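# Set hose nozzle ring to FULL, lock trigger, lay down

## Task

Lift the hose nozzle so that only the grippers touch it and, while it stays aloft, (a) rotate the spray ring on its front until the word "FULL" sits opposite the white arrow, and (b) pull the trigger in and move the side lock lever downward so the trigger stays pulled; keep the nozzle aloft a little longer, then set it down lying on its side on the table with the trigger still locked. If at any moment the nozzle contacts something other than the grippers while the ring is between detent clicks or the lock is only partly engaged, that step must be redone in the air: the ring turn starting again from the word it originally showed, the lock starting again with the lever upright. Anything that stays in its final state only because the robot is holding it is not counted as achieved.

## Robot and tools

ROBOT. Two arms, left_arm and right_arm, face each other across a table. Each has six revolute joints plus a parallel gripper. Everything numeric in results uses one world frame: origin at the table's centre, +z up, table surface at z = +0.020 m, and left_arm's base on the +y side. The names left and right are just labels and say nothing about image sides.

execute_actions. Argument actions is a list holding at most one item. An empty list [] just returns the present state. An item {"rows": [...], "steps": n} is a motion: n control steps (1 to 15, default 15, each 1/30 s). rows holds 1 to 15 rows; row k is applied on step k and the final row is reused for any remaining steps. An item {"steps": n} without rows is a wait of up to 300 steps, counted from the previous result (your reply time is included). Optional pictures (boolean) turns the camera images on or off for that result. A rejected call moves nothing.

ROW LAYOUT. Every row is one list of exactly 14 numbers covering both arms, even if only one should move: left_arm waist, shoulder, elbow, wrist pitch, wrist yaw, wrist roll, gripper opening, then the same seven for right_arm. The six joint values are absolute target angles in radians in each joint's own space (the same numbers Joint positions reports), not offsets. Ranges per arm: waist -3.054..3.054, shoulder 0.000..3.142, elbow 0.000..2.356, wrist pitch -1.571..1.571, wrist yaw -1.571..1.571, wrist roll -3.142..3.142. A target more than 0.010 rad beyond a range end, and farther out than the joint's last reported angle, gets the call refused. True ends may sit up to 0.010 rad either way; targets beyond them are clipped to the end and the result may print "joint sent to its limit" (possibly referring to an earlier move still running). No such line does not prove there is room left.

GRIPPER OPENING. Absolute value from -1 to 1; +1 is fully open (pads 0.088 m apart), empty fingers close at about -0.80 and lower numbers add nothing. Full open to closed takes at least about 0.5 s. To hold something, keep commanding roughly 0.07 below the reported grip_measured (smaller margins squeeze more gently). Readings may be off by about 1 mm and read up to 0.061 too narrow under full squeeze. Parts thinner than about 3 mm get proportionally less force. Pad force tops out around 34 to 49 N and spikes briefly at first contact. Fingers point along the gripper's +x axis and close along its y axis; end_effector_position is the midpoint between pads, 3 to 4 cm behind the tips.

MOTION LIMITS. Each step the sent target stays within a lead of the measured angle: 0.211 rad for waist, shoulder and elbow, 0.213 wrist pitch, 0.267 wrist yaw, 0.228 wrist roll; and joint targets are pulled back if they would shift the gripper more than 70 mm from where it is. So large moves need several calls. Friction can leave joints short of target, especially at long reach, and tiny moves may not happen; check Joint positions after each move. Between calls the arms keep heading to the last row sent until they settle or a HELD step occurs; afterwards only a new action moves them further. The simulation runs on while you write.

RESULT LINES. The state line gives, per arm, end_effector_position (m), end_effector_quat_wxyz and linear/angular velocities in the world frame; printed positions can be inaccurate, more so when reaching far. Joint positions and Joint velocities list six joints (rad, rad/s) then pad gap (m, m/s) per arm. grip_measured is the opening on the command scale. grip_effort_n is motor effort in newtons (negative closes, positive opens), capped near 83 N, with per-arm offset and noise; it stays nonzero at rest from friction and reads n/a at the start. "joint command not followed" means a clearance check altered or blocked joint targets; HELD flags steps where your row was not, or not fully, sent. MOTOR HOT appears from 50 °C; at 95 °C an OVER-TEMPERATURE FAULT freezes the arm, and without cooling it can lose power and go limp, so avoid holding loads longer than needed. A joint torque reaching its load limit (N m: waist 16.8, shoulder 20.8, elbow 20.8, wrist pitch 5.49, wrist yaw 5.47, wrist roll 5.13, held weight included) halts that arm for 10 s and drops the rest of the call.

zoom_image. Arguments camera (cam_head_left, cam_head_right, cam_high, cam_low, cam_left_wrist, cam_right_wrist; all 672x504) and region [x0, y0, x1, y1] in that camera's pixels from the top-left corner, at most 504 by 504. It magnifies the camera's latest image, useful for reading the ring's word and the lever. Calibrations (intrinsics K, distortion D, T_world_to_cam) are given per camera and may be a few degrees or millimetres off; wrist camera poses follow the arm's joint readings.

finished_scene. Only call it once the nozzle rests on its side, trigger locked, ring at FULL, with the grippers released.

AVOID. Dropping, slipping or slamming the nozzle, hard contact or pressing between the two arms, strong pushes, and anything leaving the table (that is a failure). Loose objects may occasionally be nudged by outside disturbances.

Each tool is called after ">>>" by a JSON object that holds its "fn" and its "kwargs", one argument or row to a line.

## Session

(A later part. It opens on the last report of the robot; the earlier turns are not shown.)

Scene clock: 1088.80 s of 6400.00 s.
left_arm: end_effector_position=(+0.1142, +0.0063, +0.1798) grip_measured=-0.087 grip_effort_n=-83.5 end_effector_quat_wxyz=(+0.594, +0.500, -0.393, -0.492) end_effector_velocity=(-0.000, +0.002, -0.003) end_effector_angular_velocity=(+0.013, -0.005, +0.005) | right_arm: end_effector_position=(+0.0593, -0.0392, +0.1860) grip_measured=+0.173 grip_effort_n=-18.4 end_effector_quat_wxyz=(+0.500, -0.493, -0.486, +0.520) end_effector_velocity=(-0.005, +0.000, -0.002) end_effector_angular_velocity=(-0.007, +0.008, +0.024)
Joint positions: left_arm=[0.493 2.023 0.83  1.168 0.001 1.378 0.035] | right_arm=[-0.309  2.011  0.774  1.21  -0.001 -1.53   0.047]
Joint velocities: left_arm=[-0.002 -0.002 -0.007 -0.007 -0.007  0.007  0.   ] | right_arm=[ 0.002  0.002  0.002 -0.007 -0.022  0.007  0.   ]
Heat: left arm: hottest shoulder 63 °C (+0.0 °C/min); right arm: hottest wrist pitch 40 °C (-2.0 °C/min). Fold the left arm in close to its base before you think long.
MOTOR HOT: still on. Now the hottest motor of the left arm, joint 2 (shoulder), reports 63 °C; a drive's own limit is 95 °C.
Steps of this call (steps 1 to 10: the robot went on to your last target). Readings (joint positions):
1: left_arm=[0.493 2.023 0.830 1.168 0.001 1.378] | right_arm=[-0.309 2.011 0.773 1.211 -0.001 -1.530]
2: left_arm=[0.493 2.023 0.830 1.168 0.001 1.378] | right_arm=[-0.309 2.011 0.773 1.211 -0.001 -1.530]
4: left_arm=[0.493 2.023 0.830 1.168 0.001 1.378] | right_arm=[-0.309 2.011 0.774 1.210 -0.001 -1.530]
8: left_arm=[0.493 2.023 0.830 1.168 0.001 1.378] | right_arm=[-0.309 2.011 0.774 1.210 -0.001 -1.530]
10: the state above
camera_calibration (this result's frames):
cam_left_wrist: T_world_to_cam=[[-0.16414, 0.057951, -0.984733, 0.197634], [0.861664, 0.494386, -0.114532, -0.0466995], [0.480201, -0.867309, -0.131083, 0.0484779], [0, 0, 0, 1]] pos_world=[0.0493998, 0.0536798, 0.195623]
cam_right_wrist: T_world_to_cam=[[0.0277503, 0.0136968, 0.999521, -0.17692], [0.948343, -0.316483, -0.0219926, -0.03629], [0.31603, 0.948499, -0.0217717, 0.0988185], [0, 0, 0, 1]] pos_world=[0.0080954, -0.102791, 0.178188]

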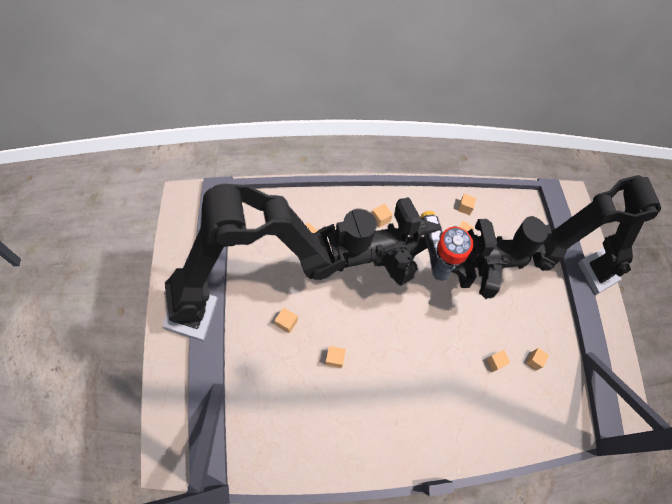

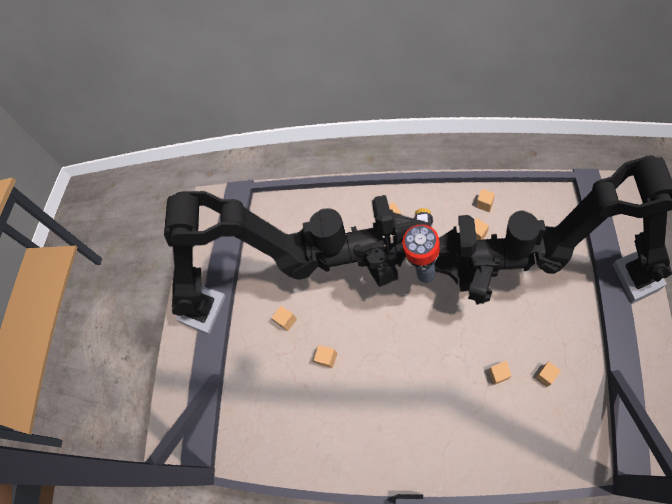

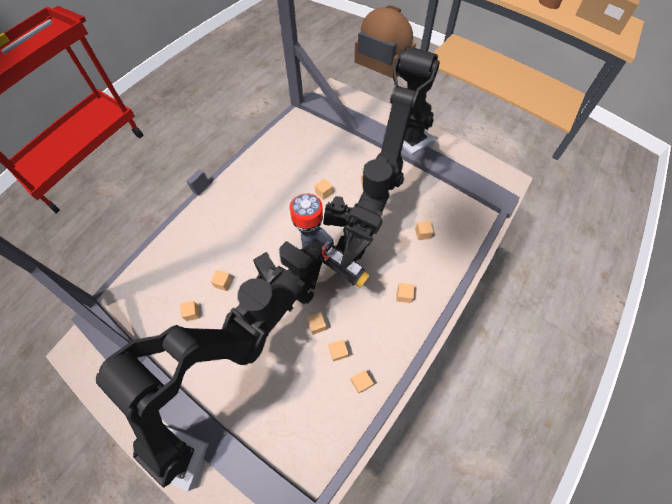

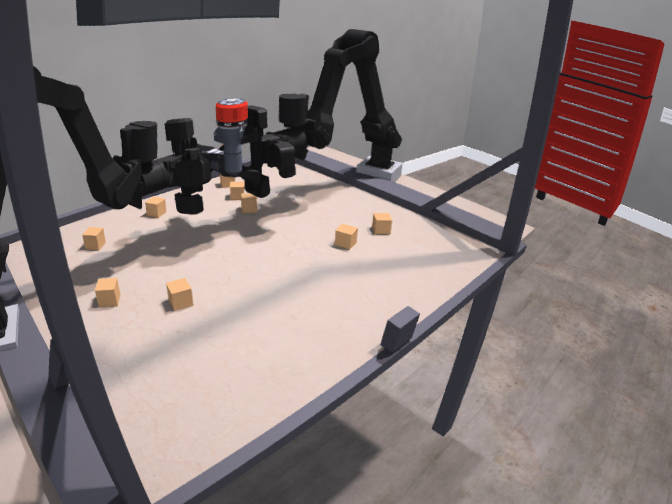

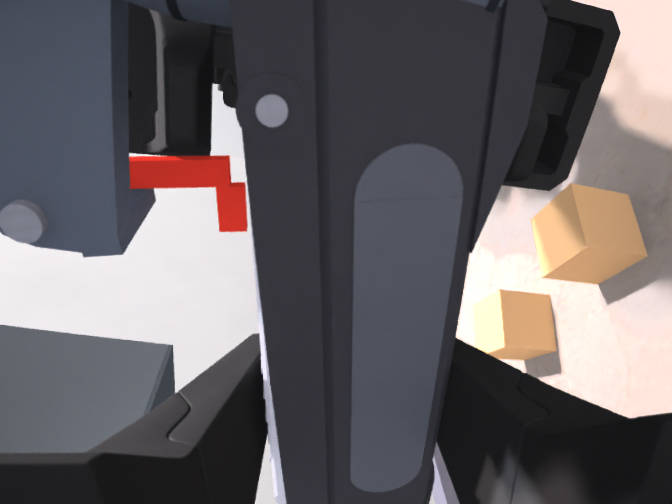

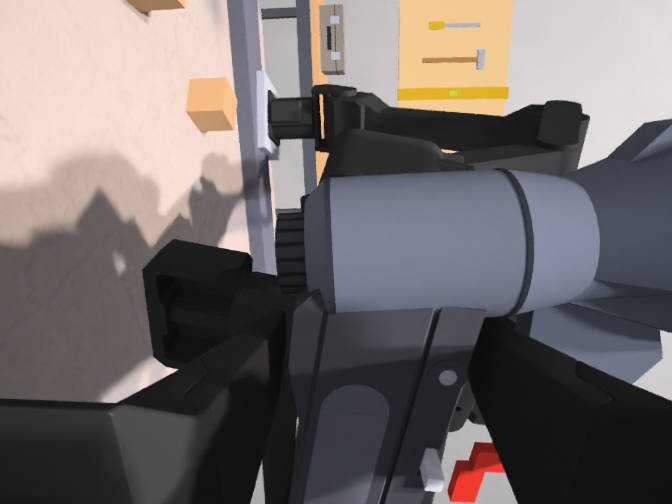

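>>> {"fn": "execute_actions", "kwargs": {
  "actions": [
    {"rows": [[0.492,2.000,0.840,1.178,0,1.377,-0.25,-0.307,2.0240,0.7800,1.2070,0,-1.535,0.17],[0.492,2.000,0.840,1.178,0,1.377,-0.25,-0.305,2.0240,0.7800,1.2070,0,-1.535,0.17],[0.492,2.000,0.840,1.178,0,1.377,-0.25,-0.304,2.0240,0.7800,1.2070,0,-1.535,0.17],[0.492,2.000,0.840,1.178,0,1.377,-0.25,-0.303,2.0240,0.7800,1.2070,0,-1.535,0.17],[0.492,2.000,0.840,1.178,0,1.377,-0.25,-0.302,2.0240,0.7800,1.2070,0,-1.535,0.17],[0.492,2.000,0.840,1.178,0,1.377,-0.25,-0.301,2.0250,0.7810,1.2060,0,-1.535,0.17],[0.492,2.000,0.840,1.178,0,1.377,-0.25,-0.301,2.0263,0.7830,1.2050,0,-1.535,0.17],[0.492,2.000,0.840,1.178,0,1.377,-0.25,-0.301,2.0275,0.7850,1.2040,0,-1.535,0.17],[0.492,2.000,0.840,1.178,0,1.377,-0.25,-0.301,2.0287,0.7870,1.2030,0,-1.535,0.17],[0.492,2.000,0.840,1.178,0,1.377,-0.25,-0.301,2.0299,0.7890,1.2020,0,-1.535,0.17],[0.492,2.000,0.840,1.178,0,1.377,-0.25,-0.301,2.0311,0.7910,1.2010,0,-1.535,0.17],[0.492,2.000,0.840,1.178,0,1.377,-0.25,-0.301,2.0323,0.7930,1.2000,0,-1.535,0.17],[0.492,2.000,0.840,1.178,0,1.377,-0.25,-0.301,2.0336,0.7950,1.1990,0,-1.535,0.17],[0.492,2.000,0.840,1.178,0,1.377,-0.25,-0.301,2.0348,0.7970,1.1980,0,-1.535,0.17],[0.492,2.000,0.840,1.178,0,1.377,-0.25,-0.301,2.0360,0.7990,1.1970,0,-1.535,0.17]], "steps": 15}
  ],
  "pictures": false
}}

>>> {"fn": "execute_actions", "kwargs": {
  "actions": [
    {"steps": 10}
  ]
}}

>>> {"fn": "zoom_image", "kwargs": {
  "camera": "cam_left_wrist",
  "region": [100, 0, 300, 240]
}}

>>> {"fn": "zoom_image", "kwargs": {
  "camera": "cam_left_wrist",
  "region": [430, 0, 672, 260]
}}

Scene clock: 1107.23 s of 6400.00 s.
left_arm: end_effector_position=(+0.1140, +0.0063, +0.1798) grip_measured=-0.087 grip_effort_n=-83.5 end_effector_quat_wxyz=(+0.594, +0.500, -0.393, -0.492) end_effector_velocity=(-0.008, +0.000, -0.003) end_effector_angular_velocity=(+0.010, +0.010, -0.010) | right_arm: end_effector_position=(+0.0562, -0.0364, +0.1857) grip_measured=+0.173 grip_effort_n=-17.9 end_effector_quat_wxyz=(+0.498, -0.492, -0.487, +0.522) end_effector_velocity=(-0.002, +0.012, -0.005) end_effector_angular_velocity=(-0.017, -0.007, +0.020)
Joint positions: left_arm=[0.492 2.023 0.83  1.168 0.001 1.378 0.035] | right_arm=[-0.303  2.018  0.787  1.204 -0.001 -1.53   0.047]
Joint velocities: left_arm=[-0.017 -0.002 -0.007 -0.007 -0.007 -0.007 -0.   ] | right_arm=[-0.002  0.032  0.051 -0.037 -0.022 -0.007 -0.   ]
Heat: left arm: hottest shoulder 63 °C (+0.0 °C/min); right arm: hottest wrist pitch 40 °C (-1.0 °C/min). Fold the left arm in close to its base before you think long.
MOTOR HOT: still on. Now the hottest motor of the left arm, joint 2 (shoulder), reports 63 °C; a drive's own limit is 95 °C.
Steps of this call (steps 1 to 15: the robot went on to your last target; steps 16 to 90: nothing new was sent; then 14.93 s passed at rest; steps 91 to 105: all 15 steps of this action). Readings (joint positions):
91: left_arm=[0.493 2.023 0.830 1.168 0.001 1.378] | right_arm=[-0.309 2.011 0.774 1.210 -0.001 -1.530]
92: left_arm=[0.493 2.023 0.830 1.168 0.001 1.378] | right_arm=[-0.309 2.011 0.774 1.210 -0.001 -1.530]
94: left_arm=[0.493 2.023 0.830 1.168 0.001 1.378] | right_arm=[-0.308 2.011 0.774 1.210 -0.001 -1.530]
98: left_arm=[0.493 2.023 0.830 1.168 0.001 1.378] | right_arm=[-0.304 2.011 0.775 1.210 -0.001 -1.530]
105: the state above

Scene clock: 1107.57 s of 6400.00 s.
left_arm: end_effector_position=(+0.1138, +0.0063, +0.1798) grip_measured=-0.087 grip_effort_n=-83.5 end_effector_quat_wxyz=(+0.594, +0.500, -0.393, -0.493) end_effector_velocity=(+0.002, +0.001, -0.004) end_effector_angular_velocity=(+0.008, +0.023, +0.020) | right_arm: end_effector_position=(+0.0562, -0.0354, +0.1857) grip_measured=+0.173 grip_effort_n=-18.4 end_effector_quat_wxyz=(+0.498, -0.492, -0.487, +0.522) end_effector_velocity=(+0.000, +0.001, -0.002) end_effector_angular_velocity=(-0.007, -0.022, +0.005)
Joint positions: left_arm=[0.492 2.023 0.83  1.168 0.001 1.378 0.035] | right_arm=[-0.303  2.021  0.791  1.202 -0.001 -1.53   0.047]
Joint velocities: left_arm=[-0.002  0.002 -0.002 -0.007 -0.022 -0.022 -0.   ] | right_arm=[-0.002  0.002  0.002 -0.007 -0.007 -0.022 -0.001]
Heat: left arm: hottest shoulder 63 °C (+0.0 °C/min); right arm: hottest wrist pitch 40 °C (-1.0 °C/min). Fold the left arm in close to its base before you think long.
MOTOR HOT: still on. Now the hottest motor of the left arm, joint 2 (shoulder), reports 63 °C; a drive's own limit is 95 °C.
Steps of this call (steps 1 to 10: the robot went on to your last target). Readings (joint positions):
1: left_arm=[0.492 2.023 0.830 1.168 0.001 1.378] | right_arm=[-0.303 2.019 0.788 1.203 -0.001 -1.530]
2: left_arm=[0.492 2.023 0.830 1.168 0.001 1.378] | right_arm=[-0.303 2.020 0.789 1.202 -0.001 -1.530]
4: left_arm=[0.492 2.023 0.830 1.168 0.001 1.378] | right_arm=[-0.303 2.021 0.790 1.202 -0.001 -1.530]
8: left_arm=[0.492 2.023 0.830 1.168 0.001 1.378] | right_arm=[-0.303 2.021 0.791 1.202 -0.001 -1.530]
10: the state above
camera_calibration (this result's frames):
cam_left_wrist: T_world_to_cam=[[-0.164096, 0.0580762, -0.984733, 0.197572], [0.862041, 0.493729, -0.114532, -0.0463779], [0.479539, -0.867675, -0.131083, 0.0486661], [0, 0, 0, 1]] pos_world=[0.049063, 0.0536503, 0.195623]
cam_right_wrist: T_world_to_cam=[[0.0276442, 0.0150096, 0.999505, -0.17655], [0.950258, -0.310714, -0.0216162, -0.0321655], [0.310235, 0.950385, -0.0228524, 0.0967381], [0, 0, 0, 1]] pos_world=[0.00543457, -0.0992828, 0.177978]

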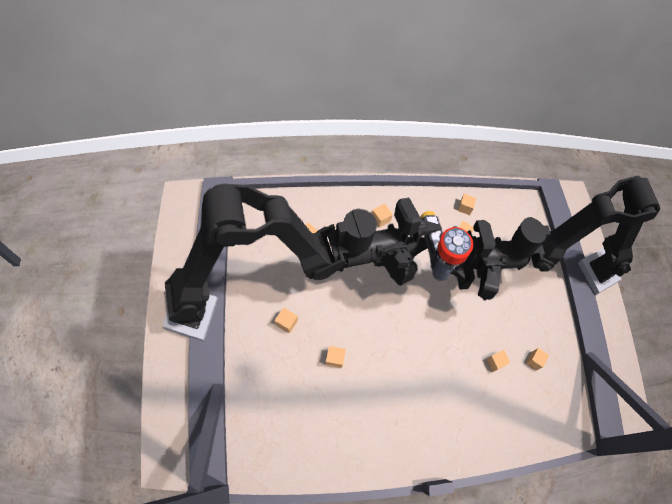

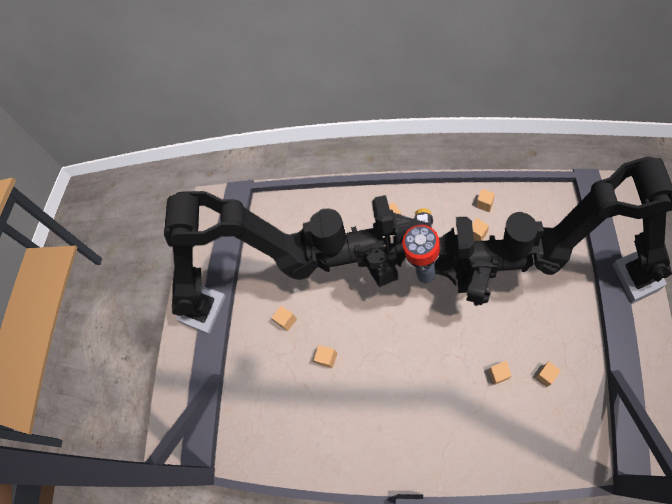

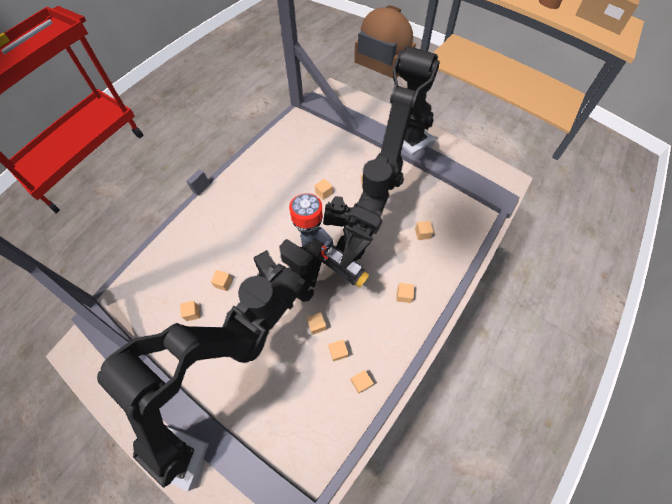

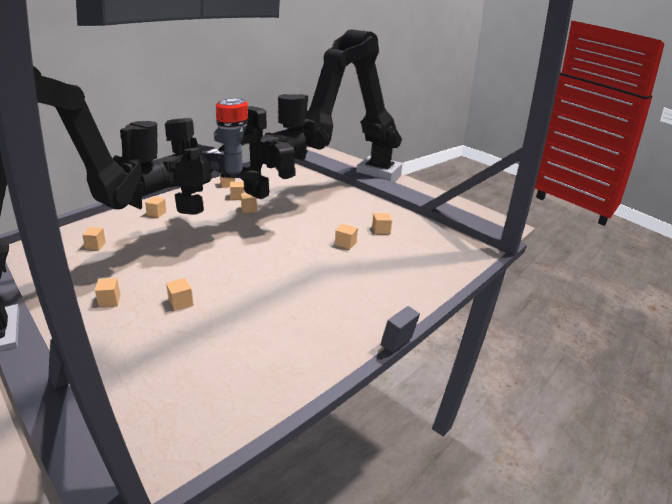

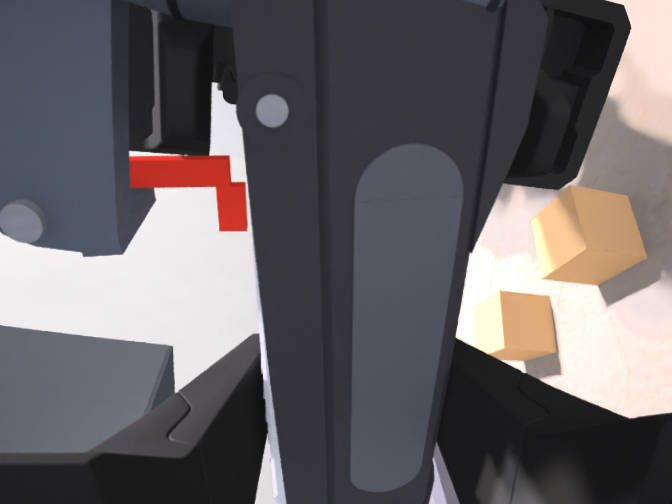

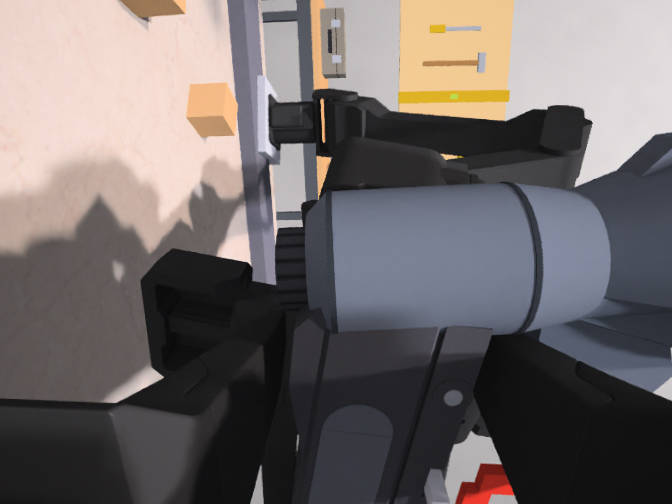

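Region (100, 0, 300, 240) of cam_left_wrist's 672x504 image, scaled by 2.100, with more detail than that image has.

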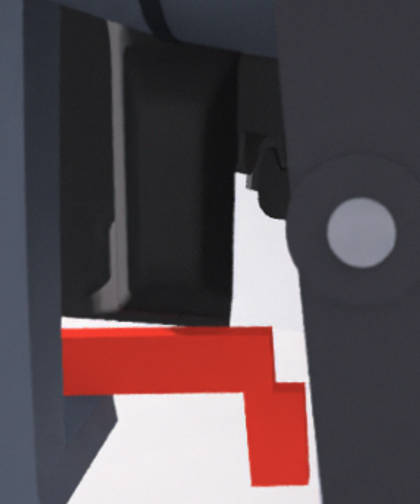

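Region (430, 0, 672, 260) of cam_left_wrist's 672x504 image, scaled by 1.938, with more detail than that image has; it fills the left 469 columns of this view, and the rest is white.

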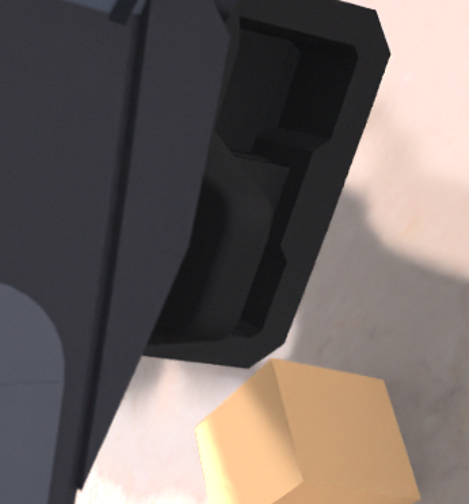

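>>> {"fn": "execute_actions", "kwargs": {
  "actions": [
    {"rows": [[0.492,2.000,0.840,1.178,0,1.377,-0.25,-0.304,2.028,0.795,1.201,0,-1.532,0.158],[0.492,2.000,0.840,1.178,0,1.377,-0.25,-0.304,2.025,0.794,1.202,0,-1.532,0.146],[0.492,2.000,0.840,1.178,0,1.377,-0.25,-0.304,2.025,0.794,1.202,0,-1.532,0.134],[0.492,2.000,0.840,1.178,0,1.377,-0.25,-0.304,2.025,0.794,1.202,0,-1.532,0.122],[0.492,2.000,0.840,1.178,0,1.377,-0.25,-0.304,2.025,0.794,1.202,0,-1.532,0.110],[0.492,2.000,0.840,1.178,0,1.377,-0.25,-0.304,2.025,0.794,1.202,0,-1.532,0.098],[0.492,2.000,0.840,1.178,0,1.377,-0.25,-0.304,2.025,0.794,1.202,0,-1.532,0.086],[0.492,2.000,0.840,1.178,0,1.377,-0.25,-0.304,2.025,0.794,1.202,0,-1.532,0.074],[0.492,2.000,0.840,1.178,0,1.377,-0.25,-0.304,2.025,0.794,1.202,0,-1.532,0.062],[0.492,2.000,0.840,1.178,0,1.377,-0.25,-0.304,2.025,0.794,1.202,0,-1.532,0.050],[0.492,2.000,0.840,1.178,0,1.377,-0.25,-0.304,2.025,0.794,1.202,0,-1.532,0.038],[0.492,2.000,0.840,1.178,0,1.377,-0.25,-0.304,2.025,0.794,1.202,0,-1.532,0.026],[0.492,2.000,0.840,1.178,0,1.377,-0.25,-0.304,2.025,0.794,1.202,0,-1.532,0.014],[0.492,2.000,0.840,1.178,0,1.377,-0.25,-0.304,2.025,0.794,1.202,0,-1.532,0.002],[0.492,2.000,0.840,1.178,0,1.377,-0.25,-0.304,2.025,0.794,1.202,0,-1.532,-0.01]], "steps": 15}
  ],
  "pictures": false
}}

>>> {"fn": "execute_actions", "kwargs": {
  "actions": [
    {"steps": 10}
  ]
}}

Scene clock: 1113.30 s of 6400.00 s.
left_arm: end_effector_position=(+0.1138, +0.0063, +0.1798) grip_measured=-0.087 grip_effort_n=-83.5 end_effector_quat_wxyz=(+0.594, +0.500, -0.393, -0.493) end_effector_velocity=(-0.000, +0.001, -0.001) end_effector_angular_velocity=(+0.003, +0.023, +0.005) | right_arm: end_effector_position=(+0.0564, -0.0354, +0.1857) grip_measured=+0.020 grip_effort_n=-18.8 end_effector_quat_wxyz=(+0.498, -0.492, -0.487, +0.522) end_effector_velocity=(-0.002, -0.001, -0.001) end_effector_angular_velocity=(-0.007, -0.022, +0.010)
Joint positions: left_arm=[0.492 2.023 0.83  1.168 0.001 1.378 0.035] | right_arm=[-0.304  2.021  0.791  1.202 -0.001 -1.53   0.04 ]
Joint velocities: left_arm=[-0.002 -0.002 -0.002 -0.007 -0.007 -0.022 -0.   ] | right_arm=[ 0.002 -0.002 -0.002 -0.007 -0.007 -0.022 -0.017]
Heat: left arm: hottest shoulder 63 °C (+0.0 °C/min); right arm: hottest wrist pitch 40 °C (-1.0 °C/min). Fold the left arm in close to its base before you think long.
MOTOR HOT: still on. Now the hottest motor of the left arm, joint 2 (shoulder), reports 63 °C; a drive's own limit is 95 °C.
Steps of this call (steps 1 to 15: the robot went on to your last target; steps 16 to 90: nothing new was sent; then 2.23 s passed at rest; steps 91 to 105: all 15 steps of this action). Readings (joint positions):
91: left_arm=[0.492 2.023 0.830 1.168 0.001 1.378] | right_arm=[-0.303 2.021 0.791 1.202 -0.001 -1.530]
92: left_arm=[0.492 2.023 0.830 1.168 0.001 1.378] | right_arm=[-0.303 2.021 0.791 1.202 -0.001 -1.530]
94: left_arm=[0.492 2.023 0.830 1.168 0.001 1.378] | right_arm=[-0.303 2.021 0.791 1.202 -0.001 -1.530]
98: left_arm=[0.492 2.023 0.830 1.168 0.001 1.378] | right_arm=[-0.303 2.021 0.791 1.202 -0.001 -1.530]
105: the state above

Scene clock: 1113.63 s of 6400.00 s.
left_arm: end_effector_position=(+0.1138, +0.0063, +0.1798) grip_measured=-0.087 grip_effort_n=-83.5 end_effector_quat_wxyz=(+0.594, +0.500, -0.393, -0.493) end_effector_velocity=(-0.000, +0.001, +0.002) end_effector_angular_velocity=(-0.009, +0.005, +0.005) | right_arm: end_effector_position=(+0.0564, -0.0354, +0.1857) grip_measured=-0.007 grip_effort_n=-19.8 end_effector_quat_wxyz=(+0.498, -0.492, -0.487, +0.522) end_effector_velocity=(+0.000, +0.001, +0.004) end_effector_angular_velocity=(+0.012, -0.007, +0.005)
Joint positions: left_arm=[0.492 2.023 0.83  1.168 0.001 1.378 0.035] | right_arm=[-0.304  2.021  0.791  1.202 -0.001 -1.53   0.039]
Joint velocities: left_arm=[-0.002 -0.002 -0.002  0.007 -0.007 -0.007  0.   ] | right_arm=[-0.002 -0.002  0.002  0.007 -0.007 -0.007 -0.   ]
Heat: left arm: hottest shoulder 63 °C (+0.0 °C/min); right arm: hottest wrist pitch 40 °C (-1.0 °C/min). Fold the left arm in close to its base before you think long.
MOTOR HOT: still on. Now the hottest motor of the left arm, joint 2 (shoulder), reports 63 °C; a drive's own limit is 95 °C.
Steps of this call (steps 1 to 10: the robot went on to your last target). Readings (joint positions):
1: left_arm=[0.492 2.023 0.830 1.168 0.001 1.378] | right_arm=[-0.304 2.021 0.791 1.202 -0.001 -1.530]
2: left_arm=[0.492 2.023 0.830 1.168 0.001 1.378] | right_arm=[-0.304 2.021 0.791 1.202 -0.001 -1.530]
4: left_arm=[0.492 2.023 0.830 1.168 0.001 1.378] | right_arm=[-0.304 2.021 0.791 1.202 -0.001 -1.530]
8: left_arm=[0.492 2.023 0.830 1.168 0.001 1.378] | right_arm=[-0.304 2.021 0.791 1.202 -0.001 -1.530]
10: the state above
camera_calibration (this result's frames):
cam_left_wrist: T_world_to_cam=[[-0.164096, 0.0580762, -0.984733, 0.197572], [0.862041, 0.493729, -0.114532, -0.0463779], [0.479539, -0.867675, -0.131083, 0.0486661], [0, 0, 0, 1]] pos_world=[0.049063, 0.0536503, 0.195623]
cam_right_wrist: T_world_to_cam=[[0.02765, 0.014999, 0.999505, -0.176556], [0.950139, -0.311076, -0.0216162, -0.0323487], [0.310598, 0.950267, -0.0228524, 0.0966519], [0, 0, 0, 1]] pos_world=[0.00559764, -0.0992598, 0.177978]

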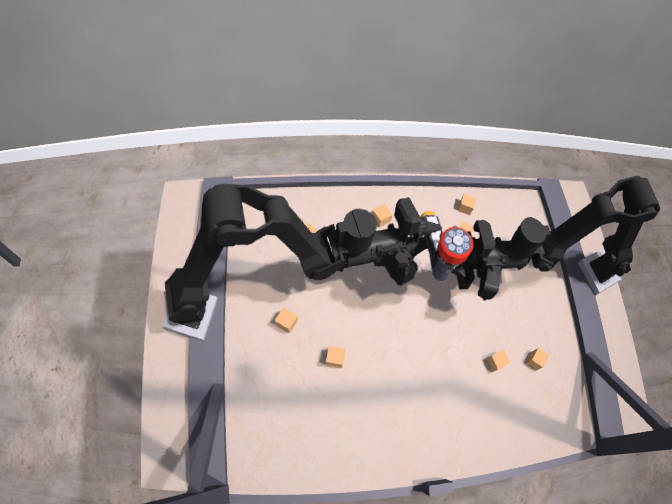

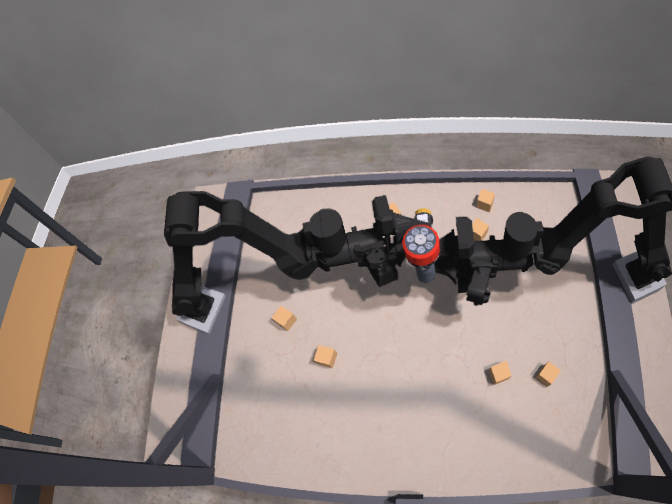

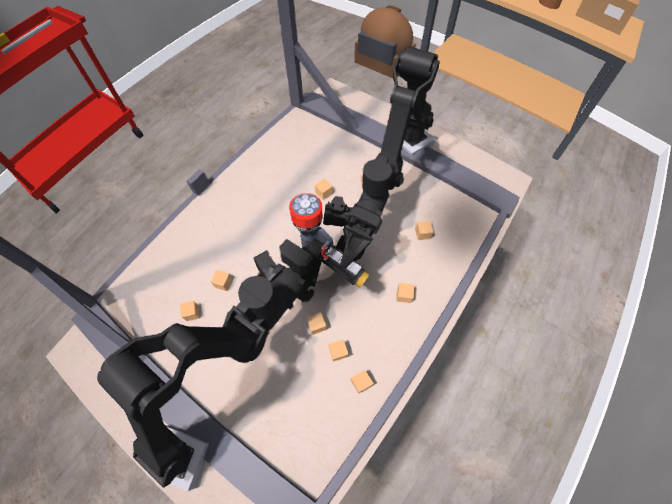

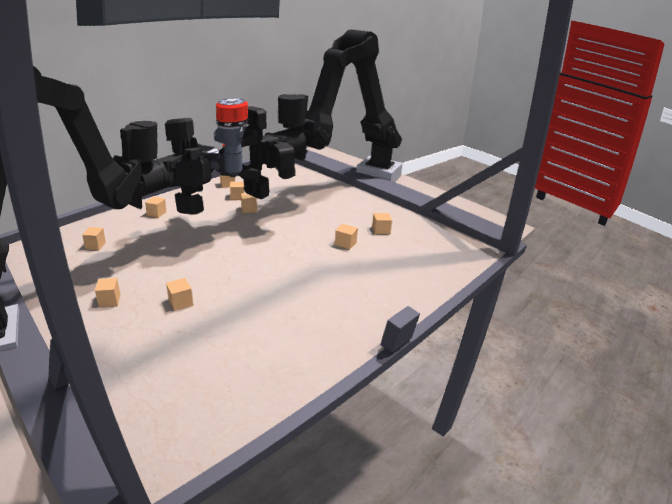

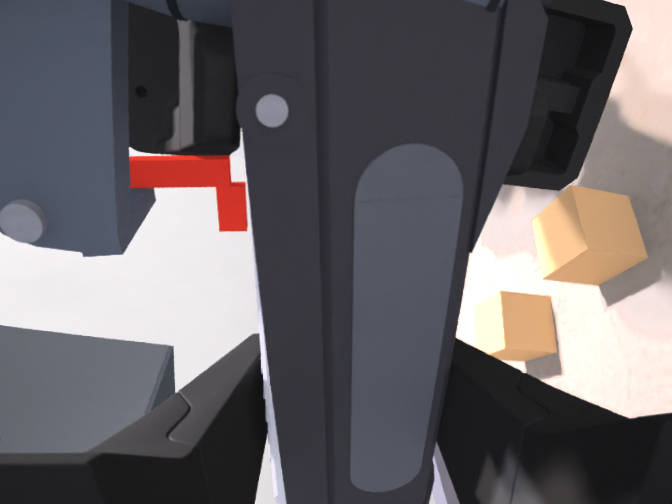

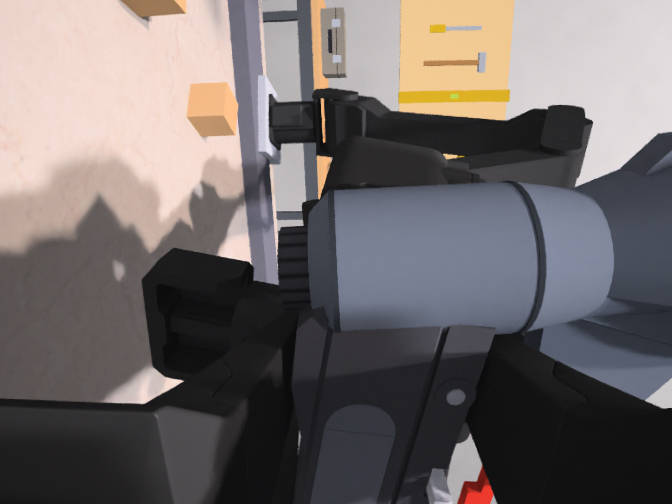

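>>> {"fn": "execute_actions", "kwargs": {
  "actions": [
    {"rows": [[0.492,2.000,0.840,1.178,0,1.377,-0.25,-0.304,2.025,0.794,1.200,0,-1.532,-0.02],[0.492,2.000,0.840,1.178,0,1.377,-0.25,-0.304,2.025,0.794,1.199,0,-1.532,-0.03],[0.492,2.000,0.840,1.178,0,1.377,-0.25,-0.304,2.025,0.794,1.198,0,-1.532,-0.04],[0.492,2.000,0.840,1.178,0,1.377,-0.25,-0.304,2.025,0.794,1.198,0,-1.532,-0.05],[0.492,2.000,0.840,1.178,0,1.377,-0.25,-0.304,2.025,0.794,1.198,0,-1.532,-0.06],[0.492,2.000,0.840,1.178,0,1.377,-0.25,-0.304,2.025,0.794,1.198,0,-1.532,-0.07],[0.492,2.000,0.840,1.178,0,1.377,-0.25,-0.304,2.025,0.794,1.198,0,-1.532,-0.08],[0.492,2.000,0.840,1.178,0,1.377,-0.25,-0.304,2.025,0.794,1.198,0,-1.532,-0.09],[0.492,2.000,0.840,1.178,0,1.377,-0.25,-0.304,2.025,0.794,1.198,0,-1.532,-0.10],[0.492,2.000,0.840,1.178,0,1.377,-0.25,-0.304,2.025,0.794,1.198,0,-1.532,-0.11],[0.492,2.000,0.840,1.178,0,1.377,-0.25,-0.304,2.025,0.794,1.198,0,-1.532,-0.12],[0.492,2.000,0.840,1.178,0,1.377,-0.25,-0.304,2.025,0.794,1.198,0,-1.532,-0.13],[0.492,2.000,0.840,1.178,0,1.377,-0.25,-0.304,2.025,0.794,1.198,0,-1.532,-0.14],[0.492,2.000,0.840,1.178,0,1.377,-0.25,-0.304,2.025,0.794,1.198,0,-1.532,-0.15],[0.492,2.000,0.840,1.178,0,1.377,-0.25,-0.304,2.025,0.794,1.198,0,-1.532,-0.16]], "steps": 15}
  ],
  "pictures": false
}}

>>> {"fn": "execute_actions", "kwargs": {
  "actions": [
    {"steps": 12}
  ]
}}

Scene clock: 1118.90 s of 6400.00 s.
left_arm: end_effector_position=(+0.1138, +0.0063, +0.1798) grip_measured=-0.087 grip_effort_n=-83.5 end_effector_quat_wxyz=(+0.594, +0.500, -0.393, -0.493) end_effector_velocity=(+0.002, +0.001, -0.001) end_effector_angular_velocity=(+0.006, +0.008, +0.020) | right_arm: end_effector_position=(+0.0564, -0.0354, +0.1856) grip_measured=-0.062 grip_effort_n=-83.5 end_effector_quat_wxyz=(+0.498, -0.492, -0.487, +0.522) end_effector_velocity=(-0.004, -0.001, -0.001) end_effector_angular_velocity=(-0.007, -0.007, +0.025)
Joint positions: left_arm=[0.492 2.023 0.83  1.168 0.001 1.378 0.035] | right_arm=[-0.304  2.021  0.791  1.201 -0.001 -1.53   0.036]
Joint velocities: left_arm=[-0.002 -0.002 -0.002 -0.007 -0.022 -0.007  0.   ] | right_arm=[ 0.002 -0.002 -0.002 -0.007 -0.022 -0.007 -0.001]
Heat: left arm: hottest shoulder 63 °C (+0.0 °C/min); right arm: hottest wrist pitch 40 °C (-1.0 °C/min). Fold the left arm in close to its base before you think long.
MOTOR HOT: still on. Now the hottest motor of the left arm, joint 2 (shoulder), reports 63 °C; a drive's own limit is 95 °C.
Steps of this call (steps 1 to 15: the robot went on to your last target; steps 16 to 90: nothing new was sent; then 1.77 s passed at rest; steps 91 to 105: all 15 steps of this action). Readings (joint positions):
91: left_arm=[0.492 2.023 0.830 1.168 0.001 1.378] | right_arm=[-0.304 2.021 0.791 1.202 -0.001 -1.530]
92: left_arm=[0.492 2.023 0.830 1.168 0.001 1.378] | right_arm=[-0.304 2.021 0.791 1.202 -0.001 -1.530]
94: left_arm=[0.492 2.023 0.830 1.168 0.001 1.378] | right_arm=[-0.304 2.021 0.791 1.202 -0.001 -1.530]
98: left_arm=[0.492 2.023 0.830 1.168 0.001 1.378] | right_arm=[-0.304 2.021 0.791 1.201 -0.001 -1.530]
105: the state above

Scene clock: 1119.30 s of 6400.00 s.
left_arm: end_effector_position=(+0.1138, +0.0063, +0.1798) grip_measured=-0.087 grip_effort_n=-83.5 end_effector_quat_wxyz=(+0.594, +0.500, -0.393, -0.493) end_effector_velocity=(-0.000, +0.001, +0.001) end_effector_angular_velocity=(+0.001, +0.007, +0.015) | right_arm: end_effector_position=(+0.0564, -0.0354, +0.1856) grip_measured=-0.062 grip_effort_n=-83.5 end_effector_quat_wxyz=(+0.498, -0.492, -0.487, +0.522) end_effector_velocity=(+0.002, -0.001, -0.001) end_effector_angular_velocity=(-0.007, -0.008, -0.010)
Joint positions: left_arm=[0.492 2.023 0.83  1.168 0.001 1.378 0.035] | right_arm=[-0.304  2.021  0.791  1.201 -0.001 -1.53   0.036]
Joint velocities: left_arm=[-0.007 -0.007 -0.002 -0.007 -0.022 -0.007 -0.   ] | right_arm=[-0.002 -0.002 -0.002 -0.007  0.007 -0.007 -0.   ]
Heat: left arm: hottest shoulder 63 °C (+0.0 °C/min); right arm: hottest wrist pitch 40 °C (-1.0 °C/min). Fold the left arm in close to its base before you think long.
MOTOR HOT: still on. Now the hottest motor of the left arm, joint 2 (shoulder), reports 63 °C; a drive's own limit is 95 °C.
Steps of this call (steps 1 to 12: the robot went on to your last target). Readings (joint positions):
1: left_arm=[0.492 2.023 0.830 1.168 0.001 1.378] | right_arm=[-0.304 2.021 0.791 1.201 -0.001 -1.530]
2: left_arm=[0.492 2.023 0.830 1.168 0.001 1.378] | right_arm=[-0.304 2.021 0.791 1.201 -0.001 -1.530]
4: left_arm=[0.492 2.023 0.830 1.168 0.001 1.378] | right_arm=[-0.304 2.021 0.791 1.201 -0.001 -1.530]
8: left_arm=[0.492 2.023 0.830 1.168 0.001 1.378] | right_arm=[-0.304 2.021 0.791 1.201 -0.001 -1.530]
12: the state above
camera_calibration (this result's frames):
cam_left_wrist: T_world_to_cam=[[-0.164096, 0.0580762, -0.984733, 0.197572], [0.862041, 0.493729, -0.114532, -0.0463779], [0.479539, -0.867675, -0.131083, 0.0486661], [0, 0, 0, 1]] pos_world=[0.049063, 0.0536503, 0.195623]
cam_right_wrist: T_world_to_cam=[[0.0276356, 0.0157614, 0.999494, -0.17636], [0.950139, -0.311092, -0.0213652, -0.032401], [0.310598, 0.950249, -0.0235728, 0.0967855], [0, 0, 0, 1]] pos_world=[0.00559784, -0.0992704, 0.17786]

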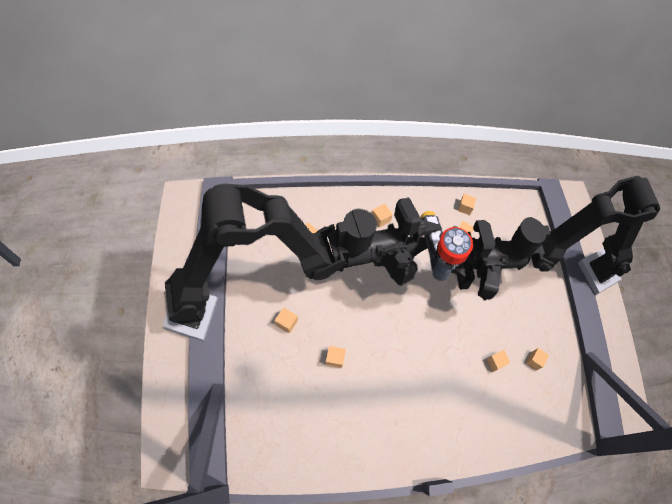

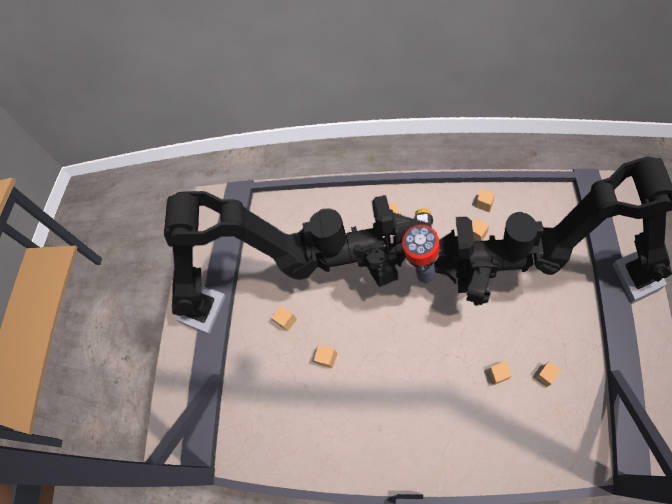

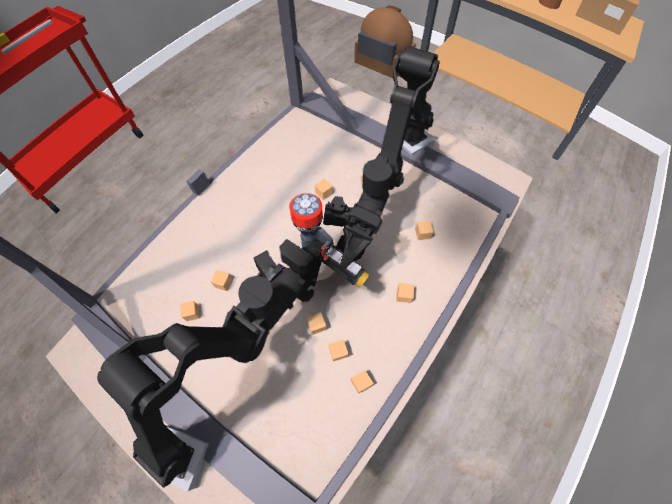

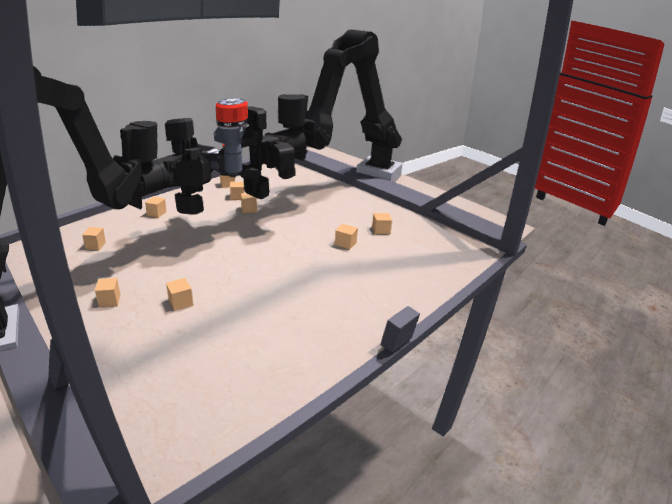

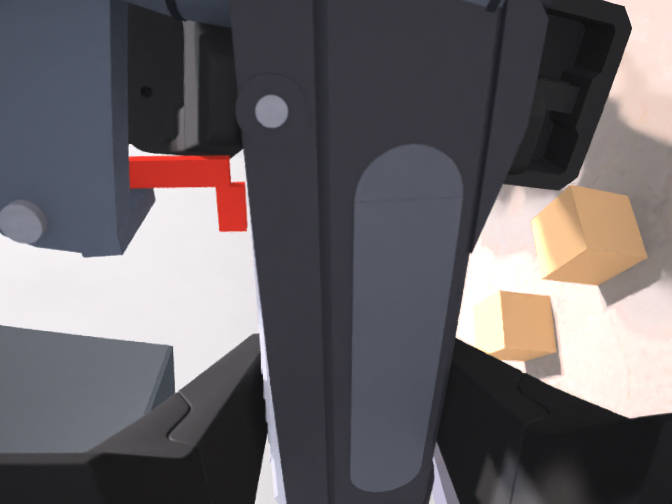

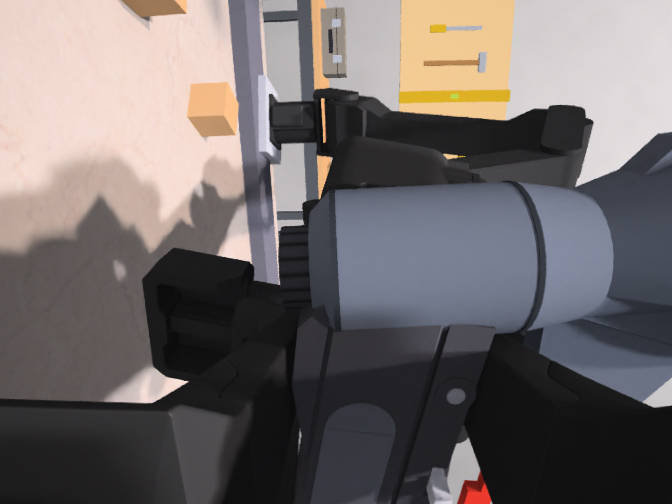

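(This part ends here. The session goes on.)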